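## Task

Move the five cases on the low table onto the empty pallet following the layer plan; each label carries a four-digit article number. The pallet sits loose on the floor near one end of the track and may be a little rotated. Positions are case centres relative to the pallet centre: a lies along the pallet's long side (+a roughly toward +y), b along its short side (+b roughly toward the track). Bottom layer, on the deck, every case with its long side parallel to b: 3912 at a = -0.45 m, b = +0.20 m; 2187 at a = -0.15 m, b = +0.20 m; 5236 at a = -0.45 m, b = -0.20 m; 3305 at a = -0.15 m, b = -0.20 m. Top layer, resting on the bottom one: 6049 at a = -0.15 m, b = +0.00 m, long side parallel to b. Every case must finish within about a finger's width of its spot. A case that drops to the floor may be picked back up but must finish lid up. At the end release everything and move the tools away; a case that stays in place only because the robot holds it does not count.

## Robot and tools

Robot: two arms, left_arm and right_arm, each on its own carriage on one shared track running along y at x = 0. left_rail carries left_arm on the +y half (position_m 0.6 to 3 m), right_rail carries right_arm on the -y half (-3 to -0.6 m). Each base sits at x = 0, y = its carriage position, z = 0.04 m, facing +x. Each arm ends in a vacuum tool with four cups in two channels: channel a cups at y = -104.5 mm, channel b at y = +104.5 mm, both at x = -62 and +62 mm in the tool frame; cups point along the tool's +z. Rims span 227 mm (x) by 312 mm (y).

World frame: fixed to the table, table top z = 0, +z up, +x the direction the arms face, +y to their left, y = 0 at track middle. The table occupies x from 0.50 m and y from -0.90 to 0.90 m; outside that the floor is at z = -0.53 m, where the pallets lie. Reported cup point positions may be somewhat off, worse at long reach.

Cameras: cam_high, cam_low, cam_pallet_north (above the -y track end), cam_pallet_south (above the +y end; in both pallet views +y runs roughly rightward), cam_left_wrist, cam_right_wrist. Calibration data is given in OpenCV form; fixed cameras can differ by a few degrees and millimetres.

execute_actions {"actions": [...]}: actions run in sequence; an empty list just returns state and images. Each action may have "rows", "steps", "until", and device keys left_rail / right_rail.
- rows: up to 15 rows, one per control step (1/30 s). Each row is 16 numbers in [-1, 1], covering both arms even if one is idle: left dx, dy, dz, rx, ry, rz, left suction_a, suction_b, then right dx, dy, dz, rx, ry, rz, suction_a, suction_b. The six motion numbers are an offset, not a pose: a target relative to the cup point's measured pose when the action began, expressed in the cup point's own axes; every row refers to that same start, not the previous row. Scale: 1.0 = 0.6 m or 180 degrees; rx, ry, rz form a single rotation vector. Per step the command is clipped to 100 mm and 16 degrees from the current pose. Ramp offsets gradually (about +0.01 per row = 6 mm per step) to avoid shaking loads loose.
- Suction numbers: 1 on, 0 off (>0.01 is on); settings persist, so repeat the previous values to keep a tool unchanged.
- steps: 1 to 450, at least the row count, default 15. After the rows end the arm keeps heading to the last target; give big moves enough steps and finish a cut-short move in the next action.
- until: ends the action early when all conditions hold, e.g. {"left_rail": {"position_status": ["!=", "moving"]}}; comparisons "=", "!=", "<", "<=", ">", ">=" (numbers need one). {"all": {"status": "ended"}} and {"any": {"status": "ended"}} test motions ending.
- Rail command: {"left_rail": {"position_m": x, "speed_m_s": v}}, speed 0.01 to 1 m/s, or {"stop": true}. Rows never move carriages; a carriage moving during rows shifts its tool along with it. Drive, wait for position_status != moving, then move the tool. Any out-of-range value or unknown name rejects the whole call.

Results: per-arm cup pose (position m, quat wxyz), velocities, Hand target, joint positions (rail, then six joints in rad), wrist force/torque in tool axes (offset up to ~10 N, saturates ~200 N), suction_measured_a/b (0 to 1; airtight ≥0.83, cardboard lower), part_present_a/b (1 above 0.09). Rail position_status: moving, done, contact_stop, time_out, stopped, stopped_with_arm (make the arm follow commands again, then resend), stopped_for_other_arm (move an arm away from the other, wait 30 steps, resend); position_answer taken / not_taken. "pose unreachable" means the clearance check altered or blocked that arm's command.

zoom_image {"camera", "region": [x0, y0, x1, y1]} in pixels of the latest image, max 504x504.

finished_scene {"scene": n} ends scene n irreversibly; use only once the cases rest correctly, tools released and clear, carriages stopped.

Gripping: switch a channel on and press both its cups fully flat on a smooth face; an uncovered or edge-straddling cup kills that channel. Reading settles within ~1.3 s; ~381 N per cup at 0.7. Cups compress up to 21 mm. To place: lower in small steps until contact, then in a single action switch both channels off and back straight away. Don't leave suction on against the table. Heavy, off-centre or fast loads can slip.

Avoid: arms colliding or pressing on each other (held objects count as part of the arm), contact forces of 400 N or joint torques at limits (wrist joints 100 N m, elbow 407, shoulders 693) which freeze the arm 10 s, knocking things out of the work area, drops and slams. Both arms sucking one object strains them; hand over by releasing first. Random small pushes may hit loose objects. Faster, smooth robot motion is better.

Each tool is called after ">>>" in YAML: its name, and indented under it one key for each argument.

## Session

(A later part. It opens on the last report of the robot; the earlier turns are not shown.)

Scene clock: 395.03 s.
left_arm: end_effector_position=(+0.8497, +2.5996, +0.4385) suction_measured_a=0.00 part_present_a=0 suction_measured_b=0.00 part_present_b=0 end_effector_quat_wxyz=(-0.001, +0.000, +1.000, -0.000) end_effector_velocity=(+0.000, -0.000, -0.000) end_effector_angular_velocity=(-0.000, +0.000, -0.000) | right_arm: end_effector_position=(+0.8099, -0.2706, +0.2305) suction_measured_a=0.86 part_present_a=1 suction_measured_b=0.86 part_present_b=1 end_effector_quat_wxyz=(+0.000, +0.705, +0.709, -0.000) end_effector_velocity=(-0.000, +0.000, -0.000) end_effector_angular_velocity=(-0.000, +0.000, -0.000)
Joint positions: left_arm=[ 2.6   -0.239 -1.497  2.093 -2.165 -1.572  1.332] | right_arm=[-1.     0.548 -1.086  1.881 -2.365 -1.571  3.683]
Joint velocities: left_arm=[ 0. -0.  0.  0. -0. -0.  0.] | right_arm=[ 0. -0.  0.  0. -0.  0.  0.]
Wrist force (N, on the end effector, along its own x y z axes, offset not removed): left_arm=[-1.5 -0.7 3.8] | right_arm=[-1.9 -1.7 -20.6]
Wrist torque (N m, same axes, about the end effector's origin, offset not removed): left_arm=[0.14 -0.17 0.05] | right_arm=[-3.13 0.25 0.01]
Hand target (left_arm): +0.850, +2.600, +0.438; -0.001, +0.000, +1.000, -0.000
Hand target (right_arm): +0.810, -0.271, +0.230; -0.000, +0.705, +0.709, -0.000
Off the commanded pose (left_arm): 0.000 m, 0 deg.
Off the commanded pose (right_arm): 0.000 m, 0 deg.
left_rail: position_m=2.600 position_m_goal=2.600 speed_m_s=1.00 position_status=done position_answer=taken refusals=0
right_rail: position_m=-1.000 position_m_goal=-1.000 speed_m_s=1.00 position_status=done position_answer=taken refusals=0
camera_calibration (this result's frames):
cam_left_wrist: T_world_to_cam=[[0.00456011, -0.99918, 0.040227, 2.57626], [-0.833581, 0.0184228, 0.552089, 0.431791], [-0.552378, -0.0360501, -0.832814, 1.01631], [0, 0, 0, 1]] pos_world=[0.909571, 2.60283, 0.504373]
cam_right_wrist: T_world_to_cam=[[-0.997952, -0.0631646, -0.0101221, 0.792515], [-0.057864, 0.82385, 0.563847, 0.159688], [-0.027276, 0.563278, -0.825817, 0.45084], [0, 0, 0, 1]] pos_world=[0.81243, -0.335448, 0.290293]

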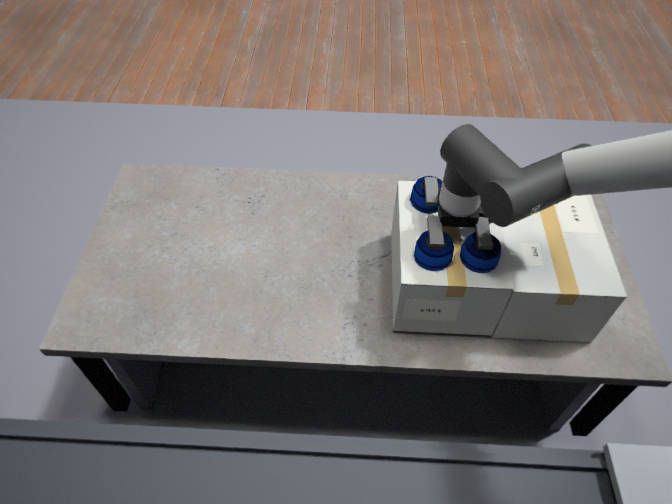

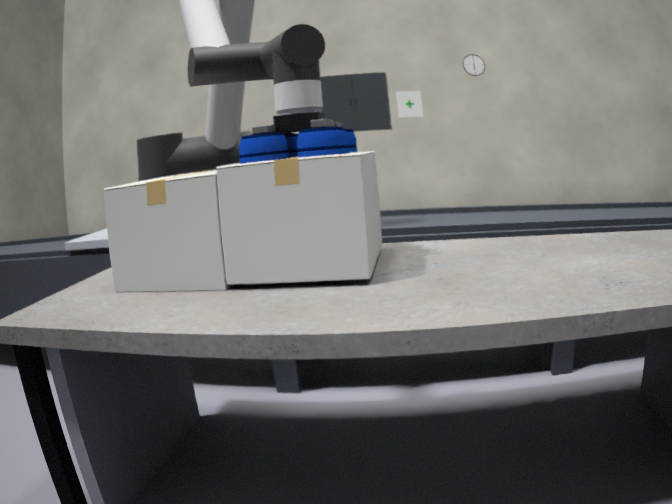

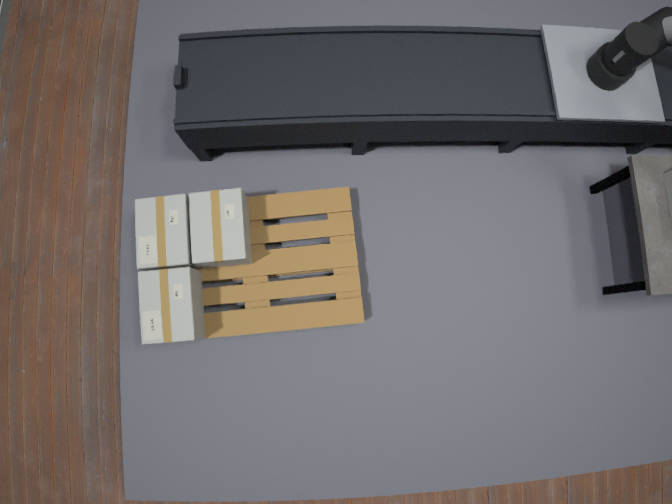

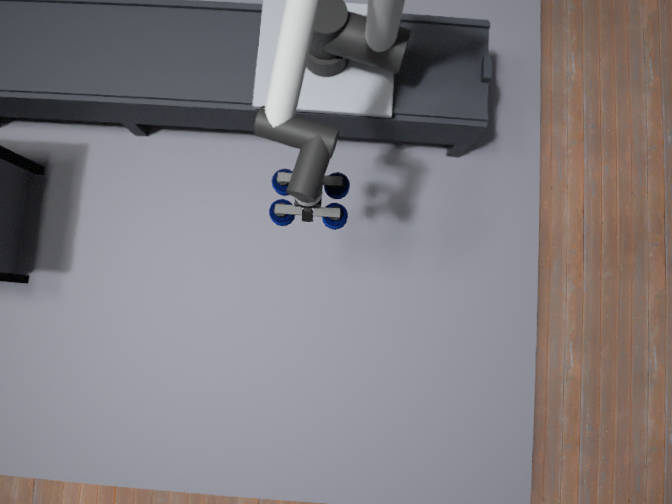

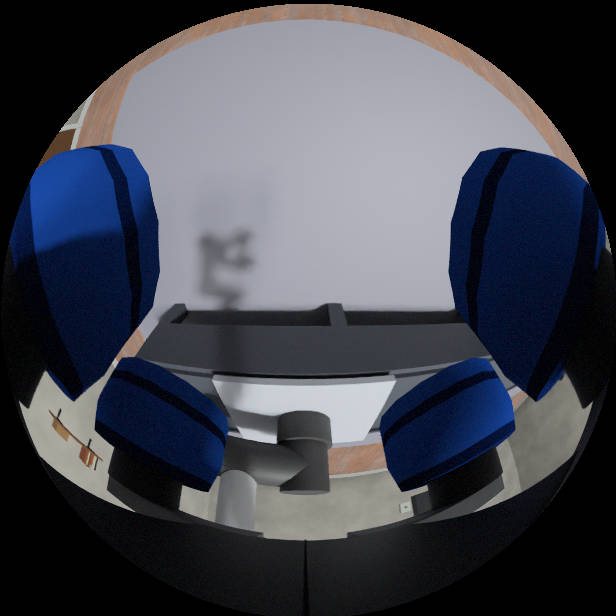

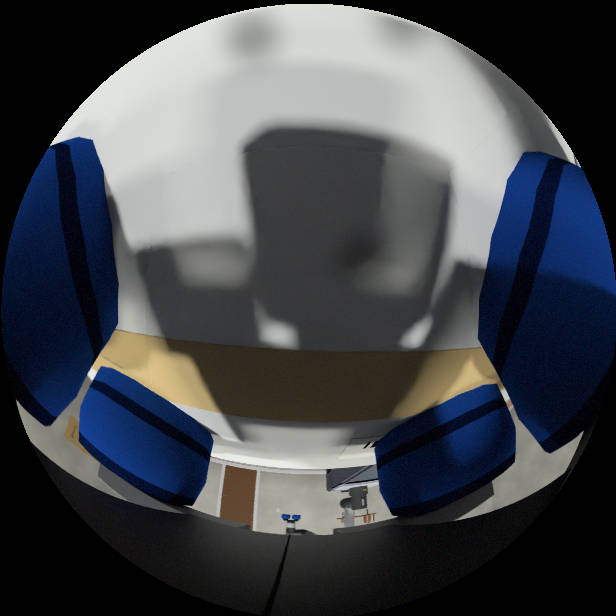

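>>> execute_actions:
  actions:
    - {"rows":[[0,0,0,0,0,0,0,0,0,0,-0.005,0,0,0,1,1],[0,0,0,0,0,0,0,0,0,0,-0.015,0,0,0,1,1],[0,0,0,0,0,0,0,0,0,0,-0.03,0,0,0,1,1],[0,0,0,0,0,0,0,0,0,0,-0.05,0,0,0,1,1],[0,0,0,0,0,0,0,0,0,0,-0.075,0,0,0,1,1],[0,0,0,0,0,0,0,0,0,0,-0.105,0,0,0,1,1],[0,0,0,0,0,0,0,0,0,0,-0.14,0,0,0,1,1],[0,0,0,0,0,0,0,0,0,0,-0.18,0,0,0,1,1],[0,0,0,0,0,0,0,0,0,0,-0.22,0,0,0,1,1],[0,0,0,0,0,0,0,0,0,0,-0.26,0,0,0,1,1],[0,0,0,0,0,0,0,0,0,0,-0.30,0,0,0,1,1],[0,0,0,0,0,0,0,0,0,0,-0.34,0,0,0,1,1],[0,0,0,0,0,0,0,0,0,0,-0.38,0,0,0,1,1],[0,0,0,0,0,0,0,0,0,0,-0.42,0,0,0,1,1],[0,0,0,0,0,0,0,0,0,0,-0.45,0,0,0,1,1]],"steps":22}
    - {"right_rail":{"position_m":-3.0},"rows":[[0,0,0,0,0,0,0,0,-0.008,0.007,0,0,0,0,1,1],[0,0,0,0,0,0,0,0,-0.025,0.02,0,0,0,0,1,1],[0,0,0,0,0,0,0,0,-0.05,0.04,0,0,0,0,1,1],[0,0,0,0,0,0,0,0,-0.08,0.07,0,0,0,0,1,1],[0,0,0,0,0,0,0,0,-0.12,0.1,0,0,0,0,1,1],[0,0,0,0,0,0,0,0,-0.833,0.697,0,0,0,-0.0188,1,1]],"steps":40}
    - {"rows":[[0,0,0,0,0,0,0,0,-0.02,0,0.03,0,0,0,1,1],[0,0,0,0,0,0,0,0,-0.05,0,0.07,0,0,0,1,1],[0,0,0,0,0,0,0,0,-0.09,0,0.13,0,0,0,1,1],[0,0,0,0,0,0,0,0,-0.702,-0.045,1,0,0,0,1,1]],"steps":46}

>>> zoom_image:
  camera: "cam_pallet_north"
  region: [130, 240, 290, 360]

Scene clock: 418.23 s.
left_arm: end_effector_position=(+0.8497, +2.5996, +0.4385) suction_measured_a=0.00 part_present_a=0 suction_measured_b=0.00 part_present_b=0 end_effector_quat_wxyz=(-0.001, +0.000, +1.000, -0.000) end_effector_velocity=(-0.000, +0.000, +0.000) end_effector_angular_velocity=(-0.000, -0.000, +0.000) | right_arm: end_effector_position=(+1.2279, -3.1838, -0.1081) suction_measured_a=0.88 part_present_a=1 suction_measured_b=0.88 part_present_b=1 end_effector_quat_wxyz=(-0.001, +0.684, +0.730, +0.002) end_effector_velocity=(+0.004, -0.007, -0.009) end_effector_angular_velocity=(-0.000, -0.000, -0.000)
Joint positions: left_arm=[ 2.6   -0.239 -1.497  2.093 -2.165 -1.572  1.332] | right_arm=[-3.    -0.312 -0.654  1.674 -2.59  -1.566  2.764]
Joint velocities: left_arm=[ 0.  0. -0. -0.  0. -0. -0.] | right_arm=[ 0.    -0.004  0.013 -0.01  -0.003 -0.    -0.004]
Wrist force (N, on the end effector, along its own x y z axes, offset not removed): left_arm=[0.7 7.3 4.8] | right_arm=[-1.2 -3.1 -23.2]
Wrist torque (N m, same axes, about the end effector's origin, offset not removed): left_arm=[1.14 -0.43 0.18] | right_arm=[-3.54 -0.11 -0.29]
Hand target (left_arm): +0.850, +2.600, +0.438; -0.001, +0.000, +1.000, -0.000
Hand target (right_arm): +1.228, -3.185, -0.109; -0.001, +0.684, +0.730, +0.002
Off the commanded pose (left_arm): 0.000 m, 0 deg.
Off the commanded pose (right_arm): 0.002 m, 0 deg.
left_rail: position_m=2.600 position_m_goal=2.600 speed_m_s=1.00 position_status=done position_answer=taken refusals=0
right_rail: position_m=-3.000 position_m_goal=-3.000 speed_m_s=1.00 position_status=done position_answer=taken refusals=0
camera_calibration (this result's frames):
cam_left_wrist: T_world_to_cam=[[0.00456, -0.99918, 0.0402272, 2.57626], [-0.833581, 0.018423, 0.552089, 0.431791], [-0.552378, -0.0360501, -0.832814, 1.01631], [0, 0, 0, 1]] pos_world=[0.909571, 2.60283, 0.504373]
cam_right_wrist: T_world_to_cam=[[-0.992493, -0.121683, -0.0122943, 0.828958], [-0.107096, 0.816147, 0.567833, 2.81128], [-0.0590618, 0.564887, -0.823052, 1.86805], [0, 0, 0, 1]] pos_world=[1.23414, -3.24878, -0.0486426]

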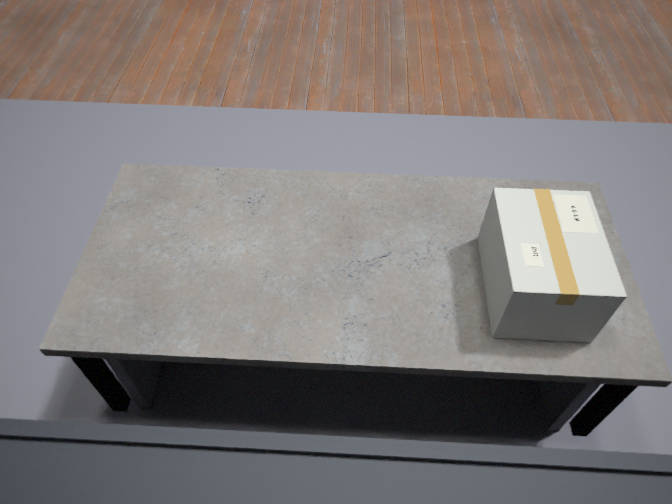

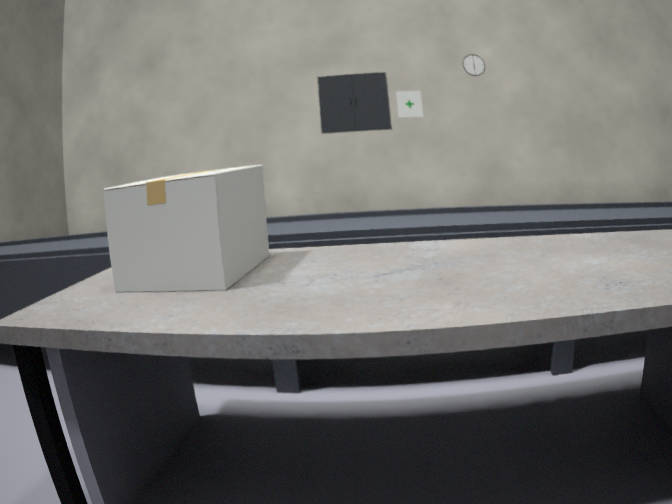

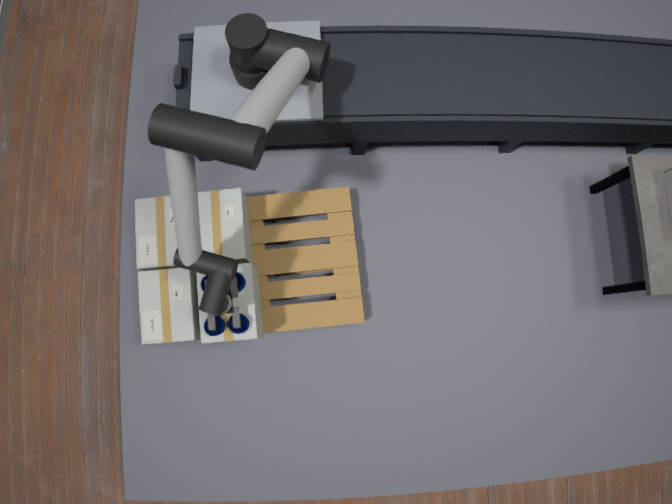

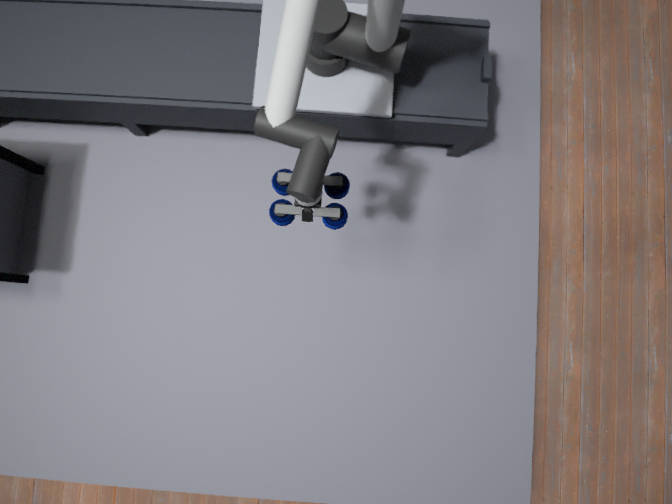

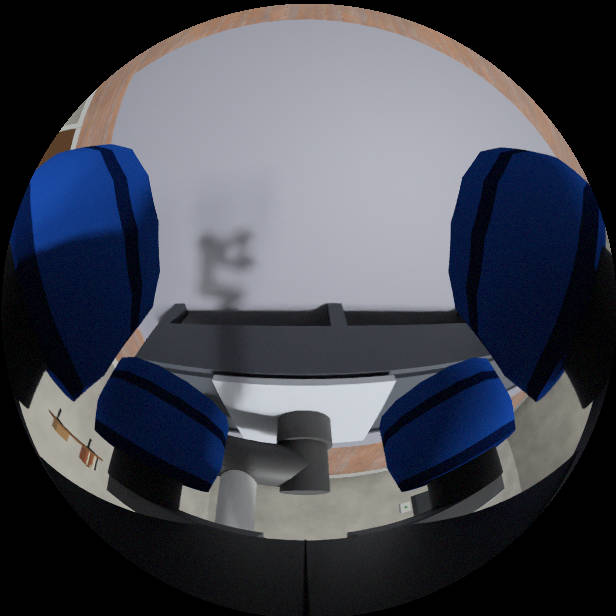

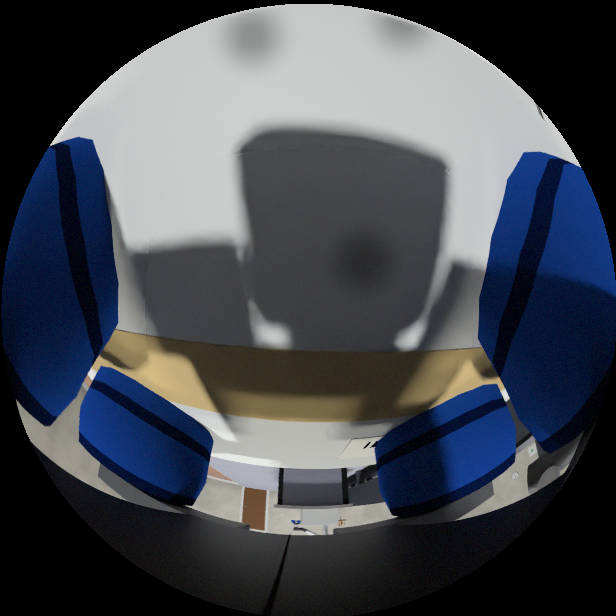

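Region (130, 240, 290, 360) of cam_pallet_north's 672x504 image, scaled by 3.150, with more detail than that image has; it fills the top 378 rows of this view, and the rest is white.

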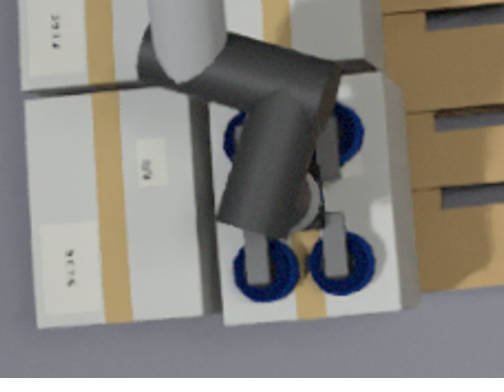

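>>> execute_actions:
  actions:
    - {"rows":[[0,0,0,0,0,0,0,0,-0.007,-0.004,0.008,0,0,0,1,1],[0,0,0,0,0,0,0,0,-0.017,-0.009,0.02,0,0,0,1,1],[0,0,0,0,0,0,0,0,-0.029,-0.015,0.034,0,0,0,1,1],[0,0,0,0,0,0,0,0,-0.041,-0.022,0.048,0,0,0,1,1],[0,0,0,0,0,0,0,0,-0.052,-0.028,0.06,0,0,0,1,1],[0,0,0,0,0,0,0,0,-0.06,-0.032,0.07,0,0,0,1,1]],"steps":16}

>>> zoom_image:
  camera: "cam_pallet_north"
  region: [130, 240, 290, 360]

Scene clock: 426.27 s.
left_arm: end_effector_position=(+0.8497, +2.5996, +0.4385) suction_measured_a=0.00 part_present_a=0 suction_measured_b=0.00 part_present_b=0 end_effector_quat_wxyz=(-0.001, +0.000, +1.000, -0.000) end_effector_velocity=(-0.000, +0.000, +0.000) end_effector_angular_velocity=(-0.000, -0.000, -0.000) | right_arm: end_effector_position=(+1.2114, -3.2203, -0.1498) suction_measured_a=0.88 part_present_a=1 suction_measured_b=0.88 part_present_b=1 end_effector_quat_wxyz=(-0.001, +0.684, +0.730, +0.002) end_effector_velocity=(-0.002, -0.005, -0.006) end_effector_angular_velocity=(+0.001, -0.001, +0.001)
Joint positions: left_arm=[ 2.6   -0.239 -1.497  2.093 -2.165 -1.572  1.332] | right_arm=[-3.    -0.345 -0.618  1.684 -2.635 -1.566  2.732]
Joint velocities: left_arm=[ 0.  0. -0.  0. -0. -0.  0.] | right_arm=[ 0.    -0.005  0.006  0.    -0.007  0.001 -0.005]
Wrist force (N, on the end effector, along its own x y z axes, offset not removed): left_arm=[-6.2 9.6 0.5] | right_arm=[2.3 0.9 -26.1]
Wrist torque (N m, same axes, about the end effector's origin, offset not removed): left_arm=[1.31 0.55 0.00] | right_arm=[-2.78 -0.57 -0.13]
Hand target (left_arm): +0.850, +2.600, +0.438; -0.001, +0.000, +1.000, -0.000
Hand target (right_arm): +1.211, -3.221, -0.150; -0.001, +0.684, +0.730, +0.002
Off the commanded pose (left_arm): 0.000 m, 0 deg.
Off the commanded pose (right_arm): 0.001 m, 0 deg.
left_rail: position_m=2.600 position_m_goal=2.600 speed_m_s=1.00 position_status=done position_answer=taken refusals=0
right_rail: position_m=-3.000 position_m_goal=-3.000 speed_m_s=1.00 position_status=done position_answer=taken refusals=0
camera_calibration (this result's frames):
cam_left_wrist: T_world_to_cam=[[0.00456002, -0.99918, 0.0402271, 2.57626], [-0.833581, 0.0184229, 0.552089, 0.431791], [-0.552378, -0.0360501, -0.832814, 1.01631], [0, 0, 0, 1]] pos_world=[0.909571, 2.60283, 0.504373]
cam_right_wrist: T_world_to_cam=[[-0.992498, -0.121643, -0.0122543, 0.807779], [-0.107038, 0.816131, 0.567867, 2.86276], [-0.0590759, 0.564919, -0.823029, 1.8535], [0, 0, 0, 1]] pos_world=[1.21764, -3.28521, -0.090285]

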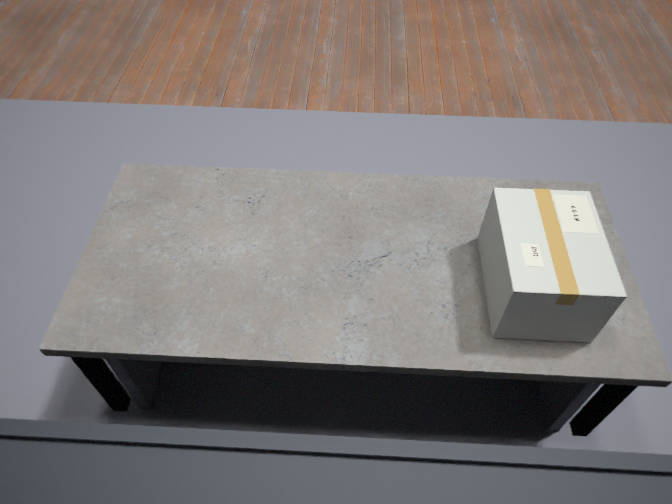

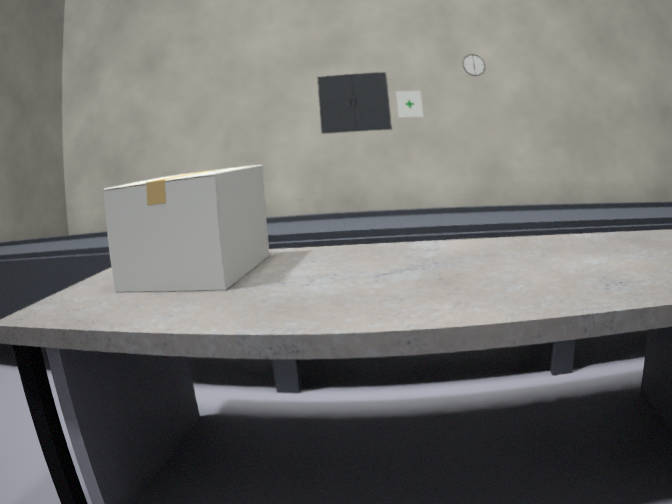

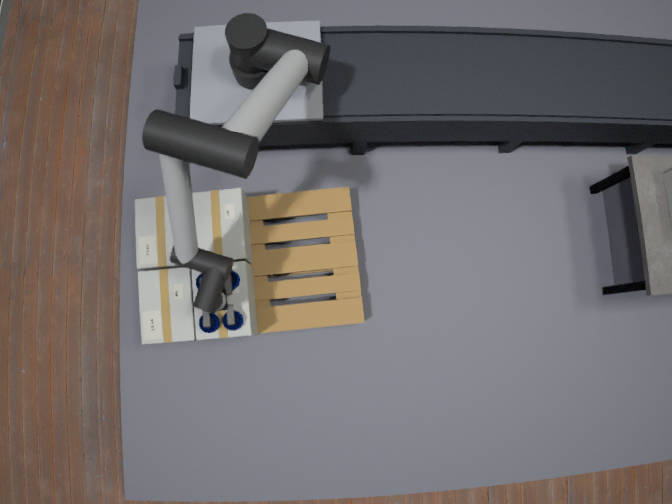

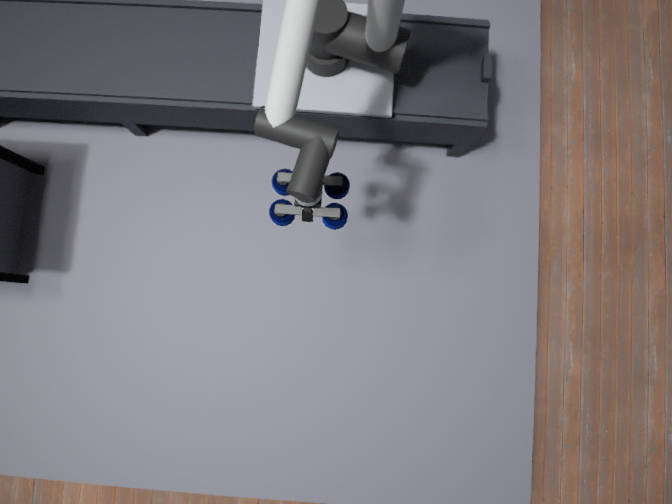

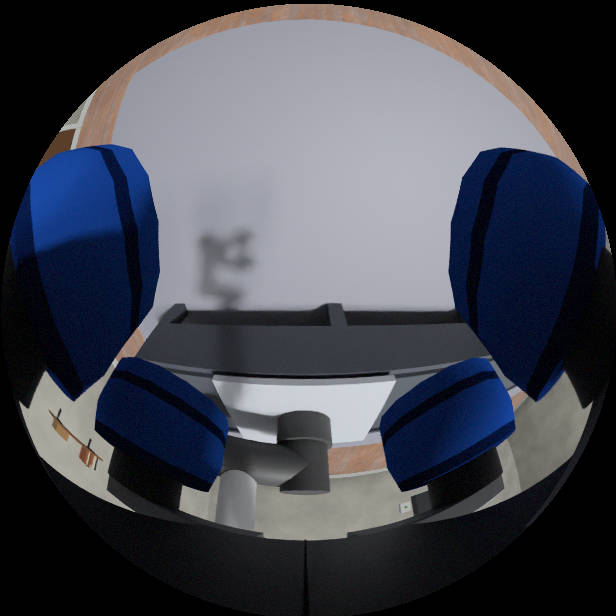

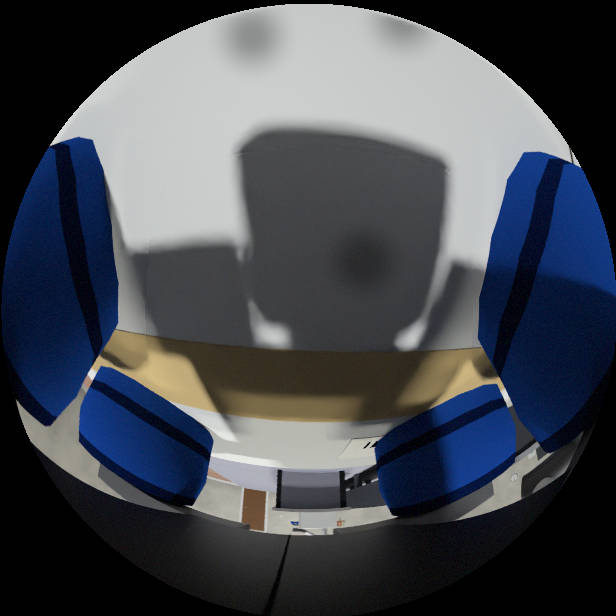

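Region (130, 240, 290, 360) of cam_pallet_north's 672x504 image, scaled by 3.150, with more detail than that image has; it fills the top 378 rows of this view, and the rest is white.

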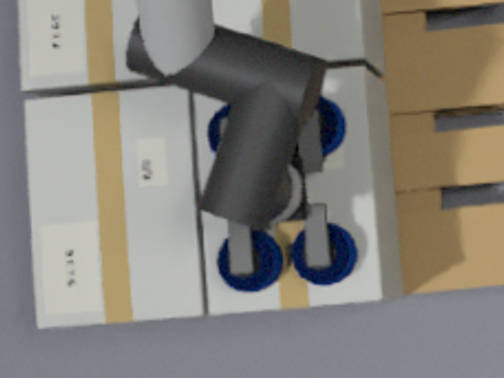

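>>> execute_actions:
  actions:
    - {"rows":[[0,0,0,0,0,0,0,0,0,-0.001,0.004,0,0,0,1,1],[0,0,0,0,0,0,0,0,0,-0.002,0.008,0,0,0,1,1],[0,0,0,0,0,0,0,0,-0.001,-0.004,0.012,0,0,0,1,1],[0,0,0,0,0,0,0,0,-0.001,-0.004,0.016,0,0,0,1,1],[0,0,0,0,0,0,0,0,-0.001,-0.004,0.019,0,0,0,1,1]],"steps":13}
    - {"rows":[[0,0,0,0,0,0,0,0,0,0,-0.006,0,0,0,0,0],[0,0,0,0,0,0,0,0,0,0,-0.014,0,0,0,0,0],[0,0,0,0,0,0,0,0,0,0,-0.025,0,0,0,0,0],[0,0,0,0,0,0,0,0,0,0,-0.04,0,0,0,0,0],[0,0,0,0,0,0,0,0,0,0,-0.055,0,0,0,0,0],[0,0,0,0,0,0,0,0,0,0,-0.07,0,0,0,0,0]],"steps":12}
    - {"right_rail":{"position_m":-1.1},"rows":[[0,0,0,0,0,0,0,0,0.01,0,-0.03,0,0,0,0,0],[0,0,0,0,0,0,0,0,0.03,-0.01,-0.07,0,0,0,0,0],[0,0,0,0,0,0,0,0,0.06,-0.03,-0.12,0,0,0,0,0],[0,0,0,0,0,0,0,0,0.11,-0.05,-0.18,0,0,0,0,0],[0,0,0,0,0,0,0,0,0.69,-0.373,-0.92,0,0,0.019,0,0]],"steps":45}
    - {"rows":[[0,0,0,0,0,0,0,0,0.04,-0.02,0,0,0,0,0,0],[0,0,0,0,0,0,0,0,0.1,-0.04,0,0,0,0,0,0],[0,0,0,0,0,0,0,0,0.55,-0.25,0,0,0,0,0,0]],"steps":30}

>>> zoom_image:
  camera: "cam_pallet_north"
  region: [110, 170, 390, 360]

Scene clock: 443.23 s.
left_arm: end_effector_position=(+0.8497, +2.5996, +0.4385) suction_measured_a=0.00 part_present_a=0 suction_measured_b=0.00 part_present_b=0 end_effector_quat_wxyz=(-0.001, +0.000, +1.000, -0.000) end_effector_velocity=(-0.000, +0.000, +0.000) end_effector_angular_velocity=(-0.000, -0.000, +0.000) | right_arm: end_effector_position=(+0.8069, -0.5984, +0.4293) suction_measured_a=0.00 part_present_a=0 suction_measured_b=0.00 part_present_b=0 end_effector_quat_wxyz=(-0.000, +0.705, +0.709, +0.002) end_effector_velocity=(-0.001, +0.006, +0.000) end_effector_angular_velocity=(-0.001, -0.000, -0.002)
Joint positions: left_arm=[ 2.6   -0.239 -1.497  2.093 -2.165 -1.572  1.332] | right_arm=[-1.1    0.343 -1.381  1.971 -2.164 -1.569  3.479]
Joint velocities: left_arm=[ 0.  0. -0.  0. -0.  0. -0.] | right_arm=[ 0.     0.006  0.002 -0.003  0.001 -0.001  0.008]
Wrist force (N, on the end effector, along its own x y z axes, offset not removed): left_arm=[-0.9 2.7 0.8] | right_arm=[1.8 -4.8 -0.9]
Wrist torque (N m, same axes, about the end effector's origin, offset not removed): left_arm=[0.44 -0.09 0.18] | right_arm=[-0.40 0.27 0.03]
Hand target (left_arm): +0.850, +2.600, +0.438; -0.001, +0.000, +1.000, -0.000
Hand target (right_arm): +0.807, -0.598, +0.429; -0.000, +0.705, +0.709, +0.002
Off the commanded pose (left_arm): 0.000 m, 0 deg.
Off the commanded pose (right_arm): 0.001 m, 0 deg.
left_rail: position_m=2.600 position_m_goal=2.600 speed_m_s=1.00 position_status=done position_answer=taken refusals=0
right_rail: position_m=-1.100 position_m_goal=-1.100 speed_m_s=1.00 position_status=done position_answer=taken refusals=0
camera_calibration (this result's frames):
cam_left_wrist: T_world_to_cam=[[0.00456001, -0.99918, 0.040227, 2.57626], [-0.833581, 0.0184229, 0.55209, 0.431791], [-0.552378, -0.03605, -0.832814, 1.01631], [0, 0, 0, 1]] pos_world=[0.909571, 2.60283, 0.504373]
cam_right_wrist: T_world_to_cam=[[-0.997971, -0.0623481, -0.0129068, 0.772499], [-0.058696, 0.822357, 0.565936, 0.316342], [-0.024671, 0.565545, -0.824348, 0.798226], [0, 0, 0, 1]] pos_world=[0.809193, -0.663415, 0.488957]

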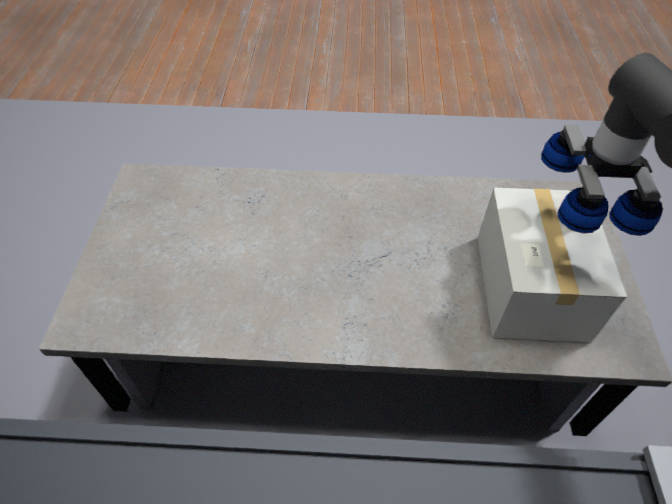

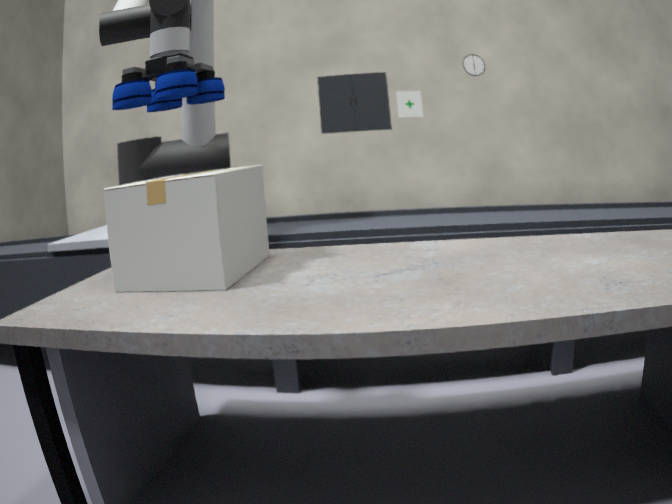

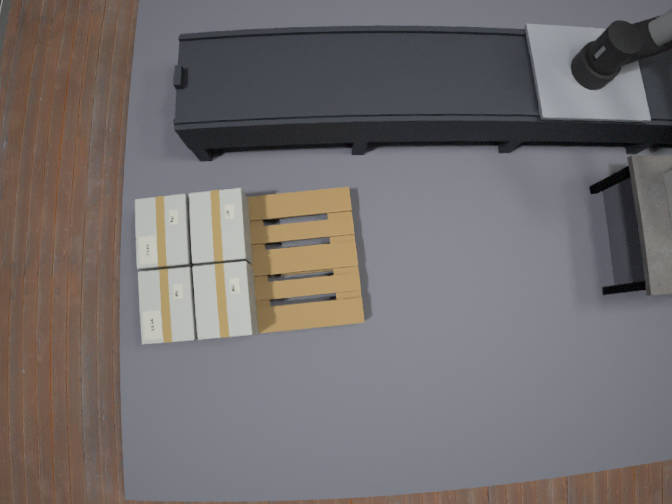

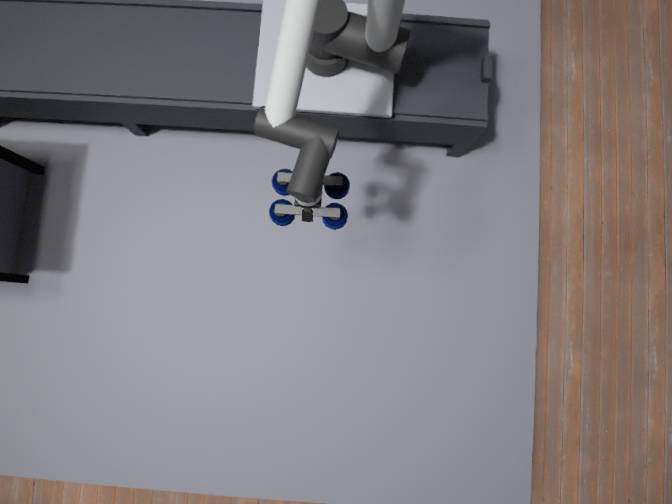

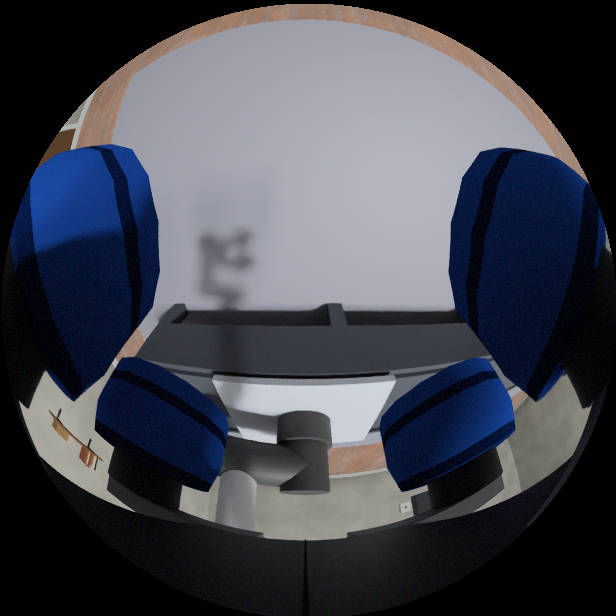

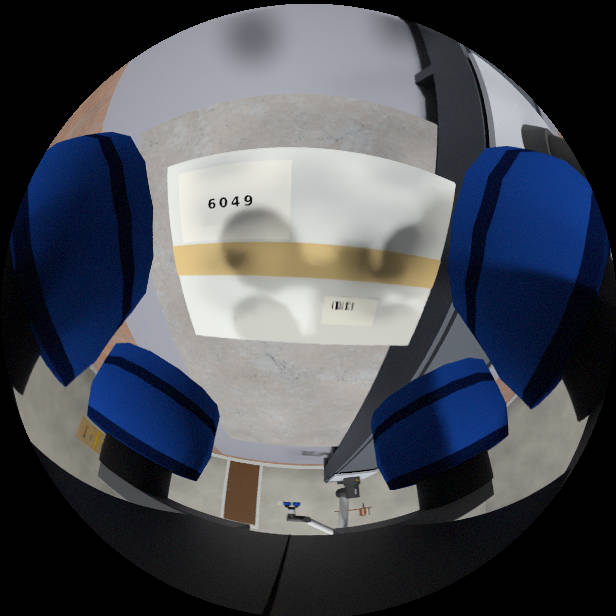

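Region (110, 170, 390, 360) of cam_pallet_north's 672x504 image, scaled by 1.800, with more detail than that image has; it fills the top 342 rows of this view, and the rest is white.

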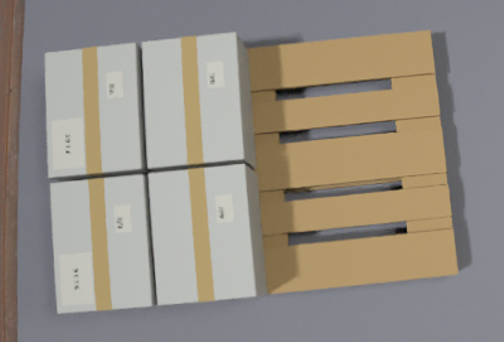

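>>> execute_actions:
  actions:
    - {"rows":[[0,0,0,0,0,0,0,0,0.006,0,0.02,0,0,0,0,0],[0,0,0,0,0,0,0,0,0.015,0,0.05,0,0,0,0,0],[0,0,0,0,0,0,0,0,0.027,0.002,0.09,0,0,0,0,0],[0,0,0,0,0,0,0,0,0.04,0.004,0.14,0,0,0,0,0],[0,0,0,0,0,0,0,0,0.052,0.005,0.19,0,0,0,0,0],[0,0,0,0,0,0,0,0,0.06,0.005,0.24,0,0,0,0,0],[0,0,0,0,0,0,0,0,0.06,0.005,0.285,0,0,0,0,0]],"steps":20}
    - {"rows":[[0,0,0,0,0,0,0,0,0,0,0.007,0,0,0,1,1],[0,0,0,0,0,0,0,0,0,0,0.014,0,0,0,1,1],[0,0,0,0,0,0,0,0,0,0,0.021,0,0,0,1,1],[0,0,0,0,0,0,0,0,0,0,0.028,0,0,0,1,1],[0,0,0,0,0,0,0,0,0,0,0.035,0,0,0,1,1],[0,0,0,0,0,0,0,0,0,0,0.042,0,0,0,1,1],[0,0,0,0,0,0,0,0,0,0,0.048,0,0,0,1,1]],"steps":25}
    - {"right_rail":{"position_m":-3.0},"rows":[[0,0,0,0,0,0,0,0,0,0,-0.005,0,0,0,1,1],[0,0,0,0,0,0,0,0,0,0,-0.015,0,0,0,1,1],[0,0,0,0,0,0,0,0,0,0,-0.03,0,0,0,1,1],[0,0,0,0,0,0,0,0,0,0,-0.05,0,0,0,1,1],[0,0,0,0,0,0,0,0,0,0,-0.07,0,0,0,1,1],[0,0,0,0,0,0,0,0,0,0,-0.083,0,0,0,1,1]],"steps":12}
    - {"rows":[[0,0,0,0,0,0,0,0,-0.008,0.004,0,0,0,0,1,1],[0,0,0,0,0,0,0,0,-0.025,0.011,0,0,0,0,1,1],[0,0,0,0,0,0,0,0,-0.05,0.022,0,0,0,0,1,1],[0,0,0,0,0,0,0,0,-0.08,0.035,0,0,0,0,1,1],[0,0,0,0,0,0,0,0,-0.12,0.053,0,0,0,0,1,1],[0,0,0,0,0,0,0,0,-0.75,0.333,0,0,0,-0.0188,1,1]],"steps":34}
    - {"rows":[[0,0,0,0,0,0,0,0,-0.03,0,0.015,0,0,0,1,1],[0,0,0,0,0,0,0,0,-0.07,0,0.035,0,0,0,1,1],[0,0,0,0,0,0,0,0,-0.12,0,0.06,0,0,0,1,1],[0,0,0,0,0,0,0,0,-0.532,-0.034,0.267,0,0,0,1,1]],"steps":32}

>>> zoom_image:
  camera: "cam_pallet_north"
  region: [110, 180, 330, 350]

Scene clock: 485.67 s.
left_arm: end_effector_position=(+0.8497, +2.5996, +0.4385) suction_measured_a=0.00 part_present_a=0 suction_measured_b=0.00 part_present_b=0 end_effector_quat_wxyz=(-0.001, +0.000, +1.000, -0.000) end_effector_velocity=(-0.000, +0.000, +0.000) end_effector_angular_velocity=(-0.000, -0.000, -0.000) | right_arm: end_effector_position=(+1.0104, -3.2260, +0.1146) suction_measured_a=0.88 part_present_a=1 suction_measured_b=0.88 part_present_b=1 end_effector_quat_wxyz=(-0.001, +0.684, +0.730, +0.003) end_effector_velocity=(+0.001, -0.003, -0.001) end_effector_angular_velocity=(-0.000, -0.001, +0.000)
Joint positions: left_arm=[ 2.6   -0.239 -1.497  2.093 -2.165 -1.572  1.332] | right_arm=[-3.    -0.417 -1.018  2.002 -2.554 -1.565  2.66 ]
Joint velocities: left_arm=[ 0.  0. -0.  0. -0. -0.  0.] | right_arm=[ 0.    -0.002  0.002 -0.002 -0.001  0.    -0.002]
Wrist force (N, on the end effector, along its own x y z axes, offset not removed): left_arm=[3.3 2.0 6.3] | right_arm=[-1.2 -1.4 -55.2]
Wrist torque (N m, same axes, about the end effector's origin, offset not removed): left_arm=[0.34 -0.78 0.23] | right_arm=[1.83 0.39 -0.12]
Hand target (left_arm): +0.850, +2.600, +0.438; -0.001, +0.000, +1.000, -0.000
Hand target (right_arm): +1.010, -3.227, +0.114; -0.001, +0.684, +0.729, +0.003
Off the commanded pose (left_arm): 0.000 m, 0 deg.
Off the commanded pose (right_arm): 0.001 m, 0 deg.
left_rail: position_m=2.600 position_m_goal=2.600 speed_m_s=1.00 position_status=done position_answer=taken refusals=0
right_rail: position_m=-3.000 position_m_goal=-3.000 speed_m_s=1.00 position_status=done position_answer=taken refusals=0
camera_calibration (this result's frames):
cam_left_wrist: T_world_to_cam=[[0.00455984, -0.99918, 0.0402271, 2.57626], [-0.833581, 0.018423, 0.552089, 0.43179], [-0.552378, -0.03605, -0.832814, 1.01631], [0, 0, 0, 1]] pos_world=[0.909571, 2.60283, 0.504373]
cam_right_wrist: T_world_to_cam=[[-0.992556, -0.121093, -0.0129961, 0.612773], [-0.10695, 0.815601, 0.568644, 2.6939], [-0.0582592, 0.565801, -0.822481, 2.06441], [0, 0, 0, 1]] pos_world=[1.0166, -3.29099, 0.174026]

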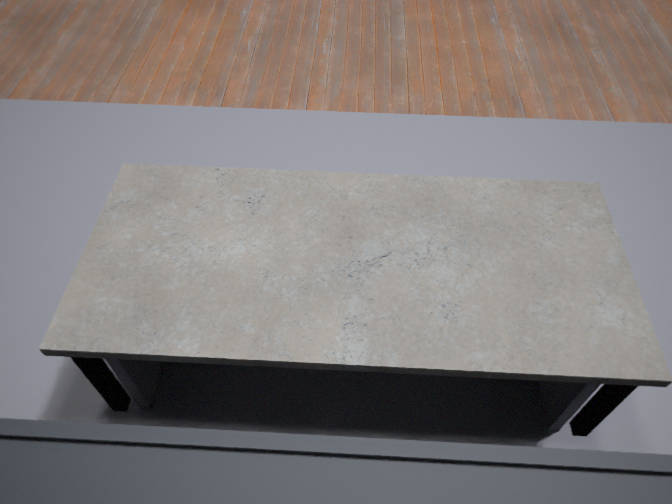

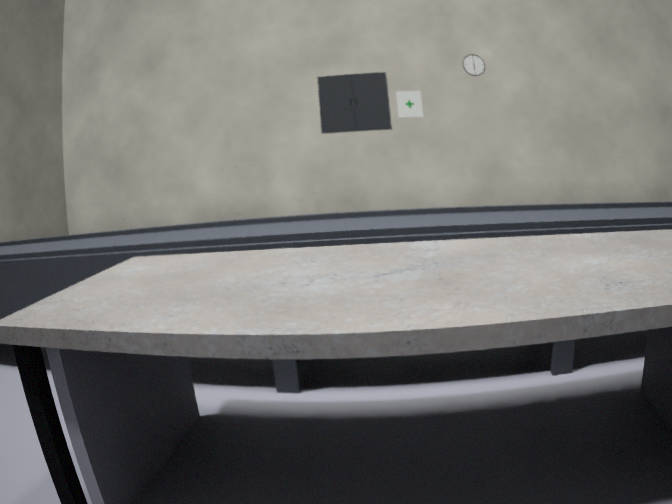

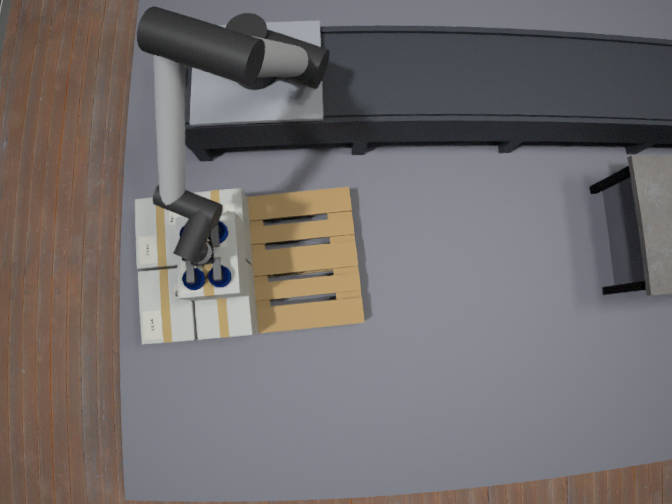

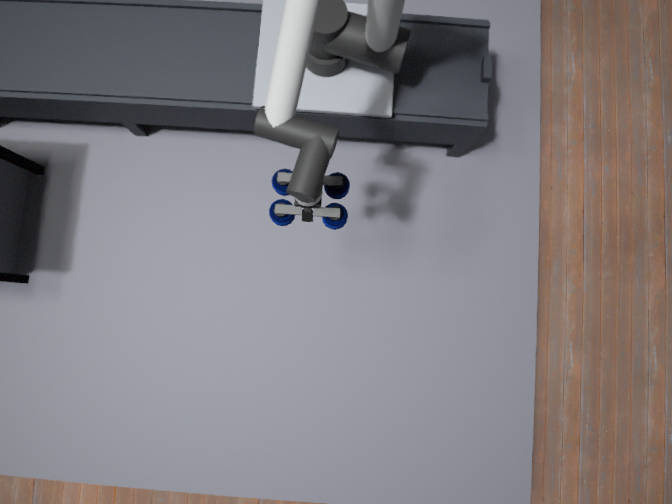

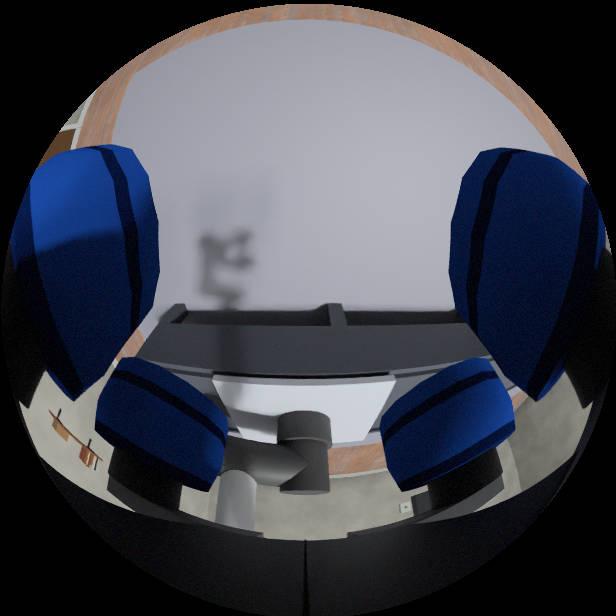

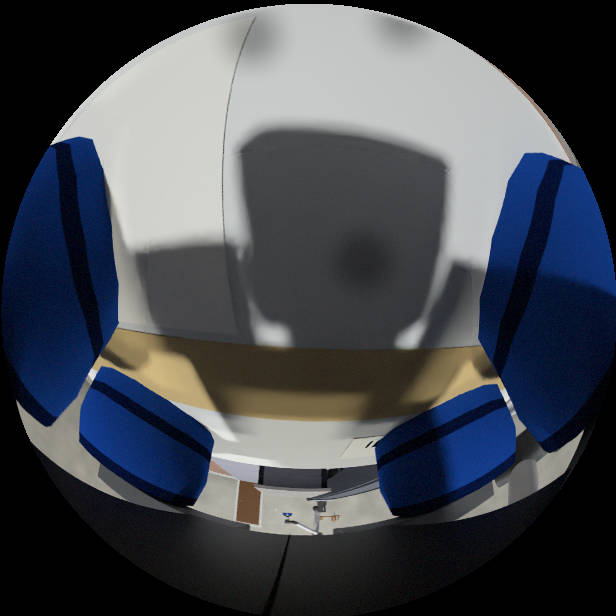

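Region (110, 180, 330, 350) of cam_pallet_north's 672x504 image, scaled by 2.291, with more detail than that image has; it fills the top 389 rows of this view, and the rest is white.

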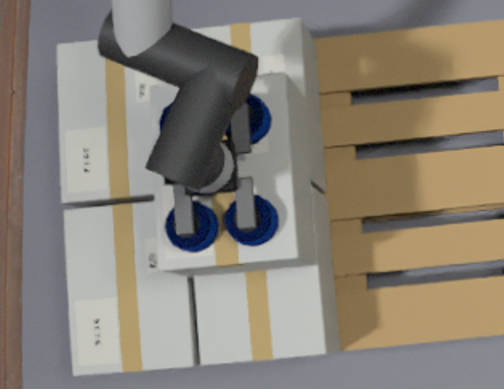

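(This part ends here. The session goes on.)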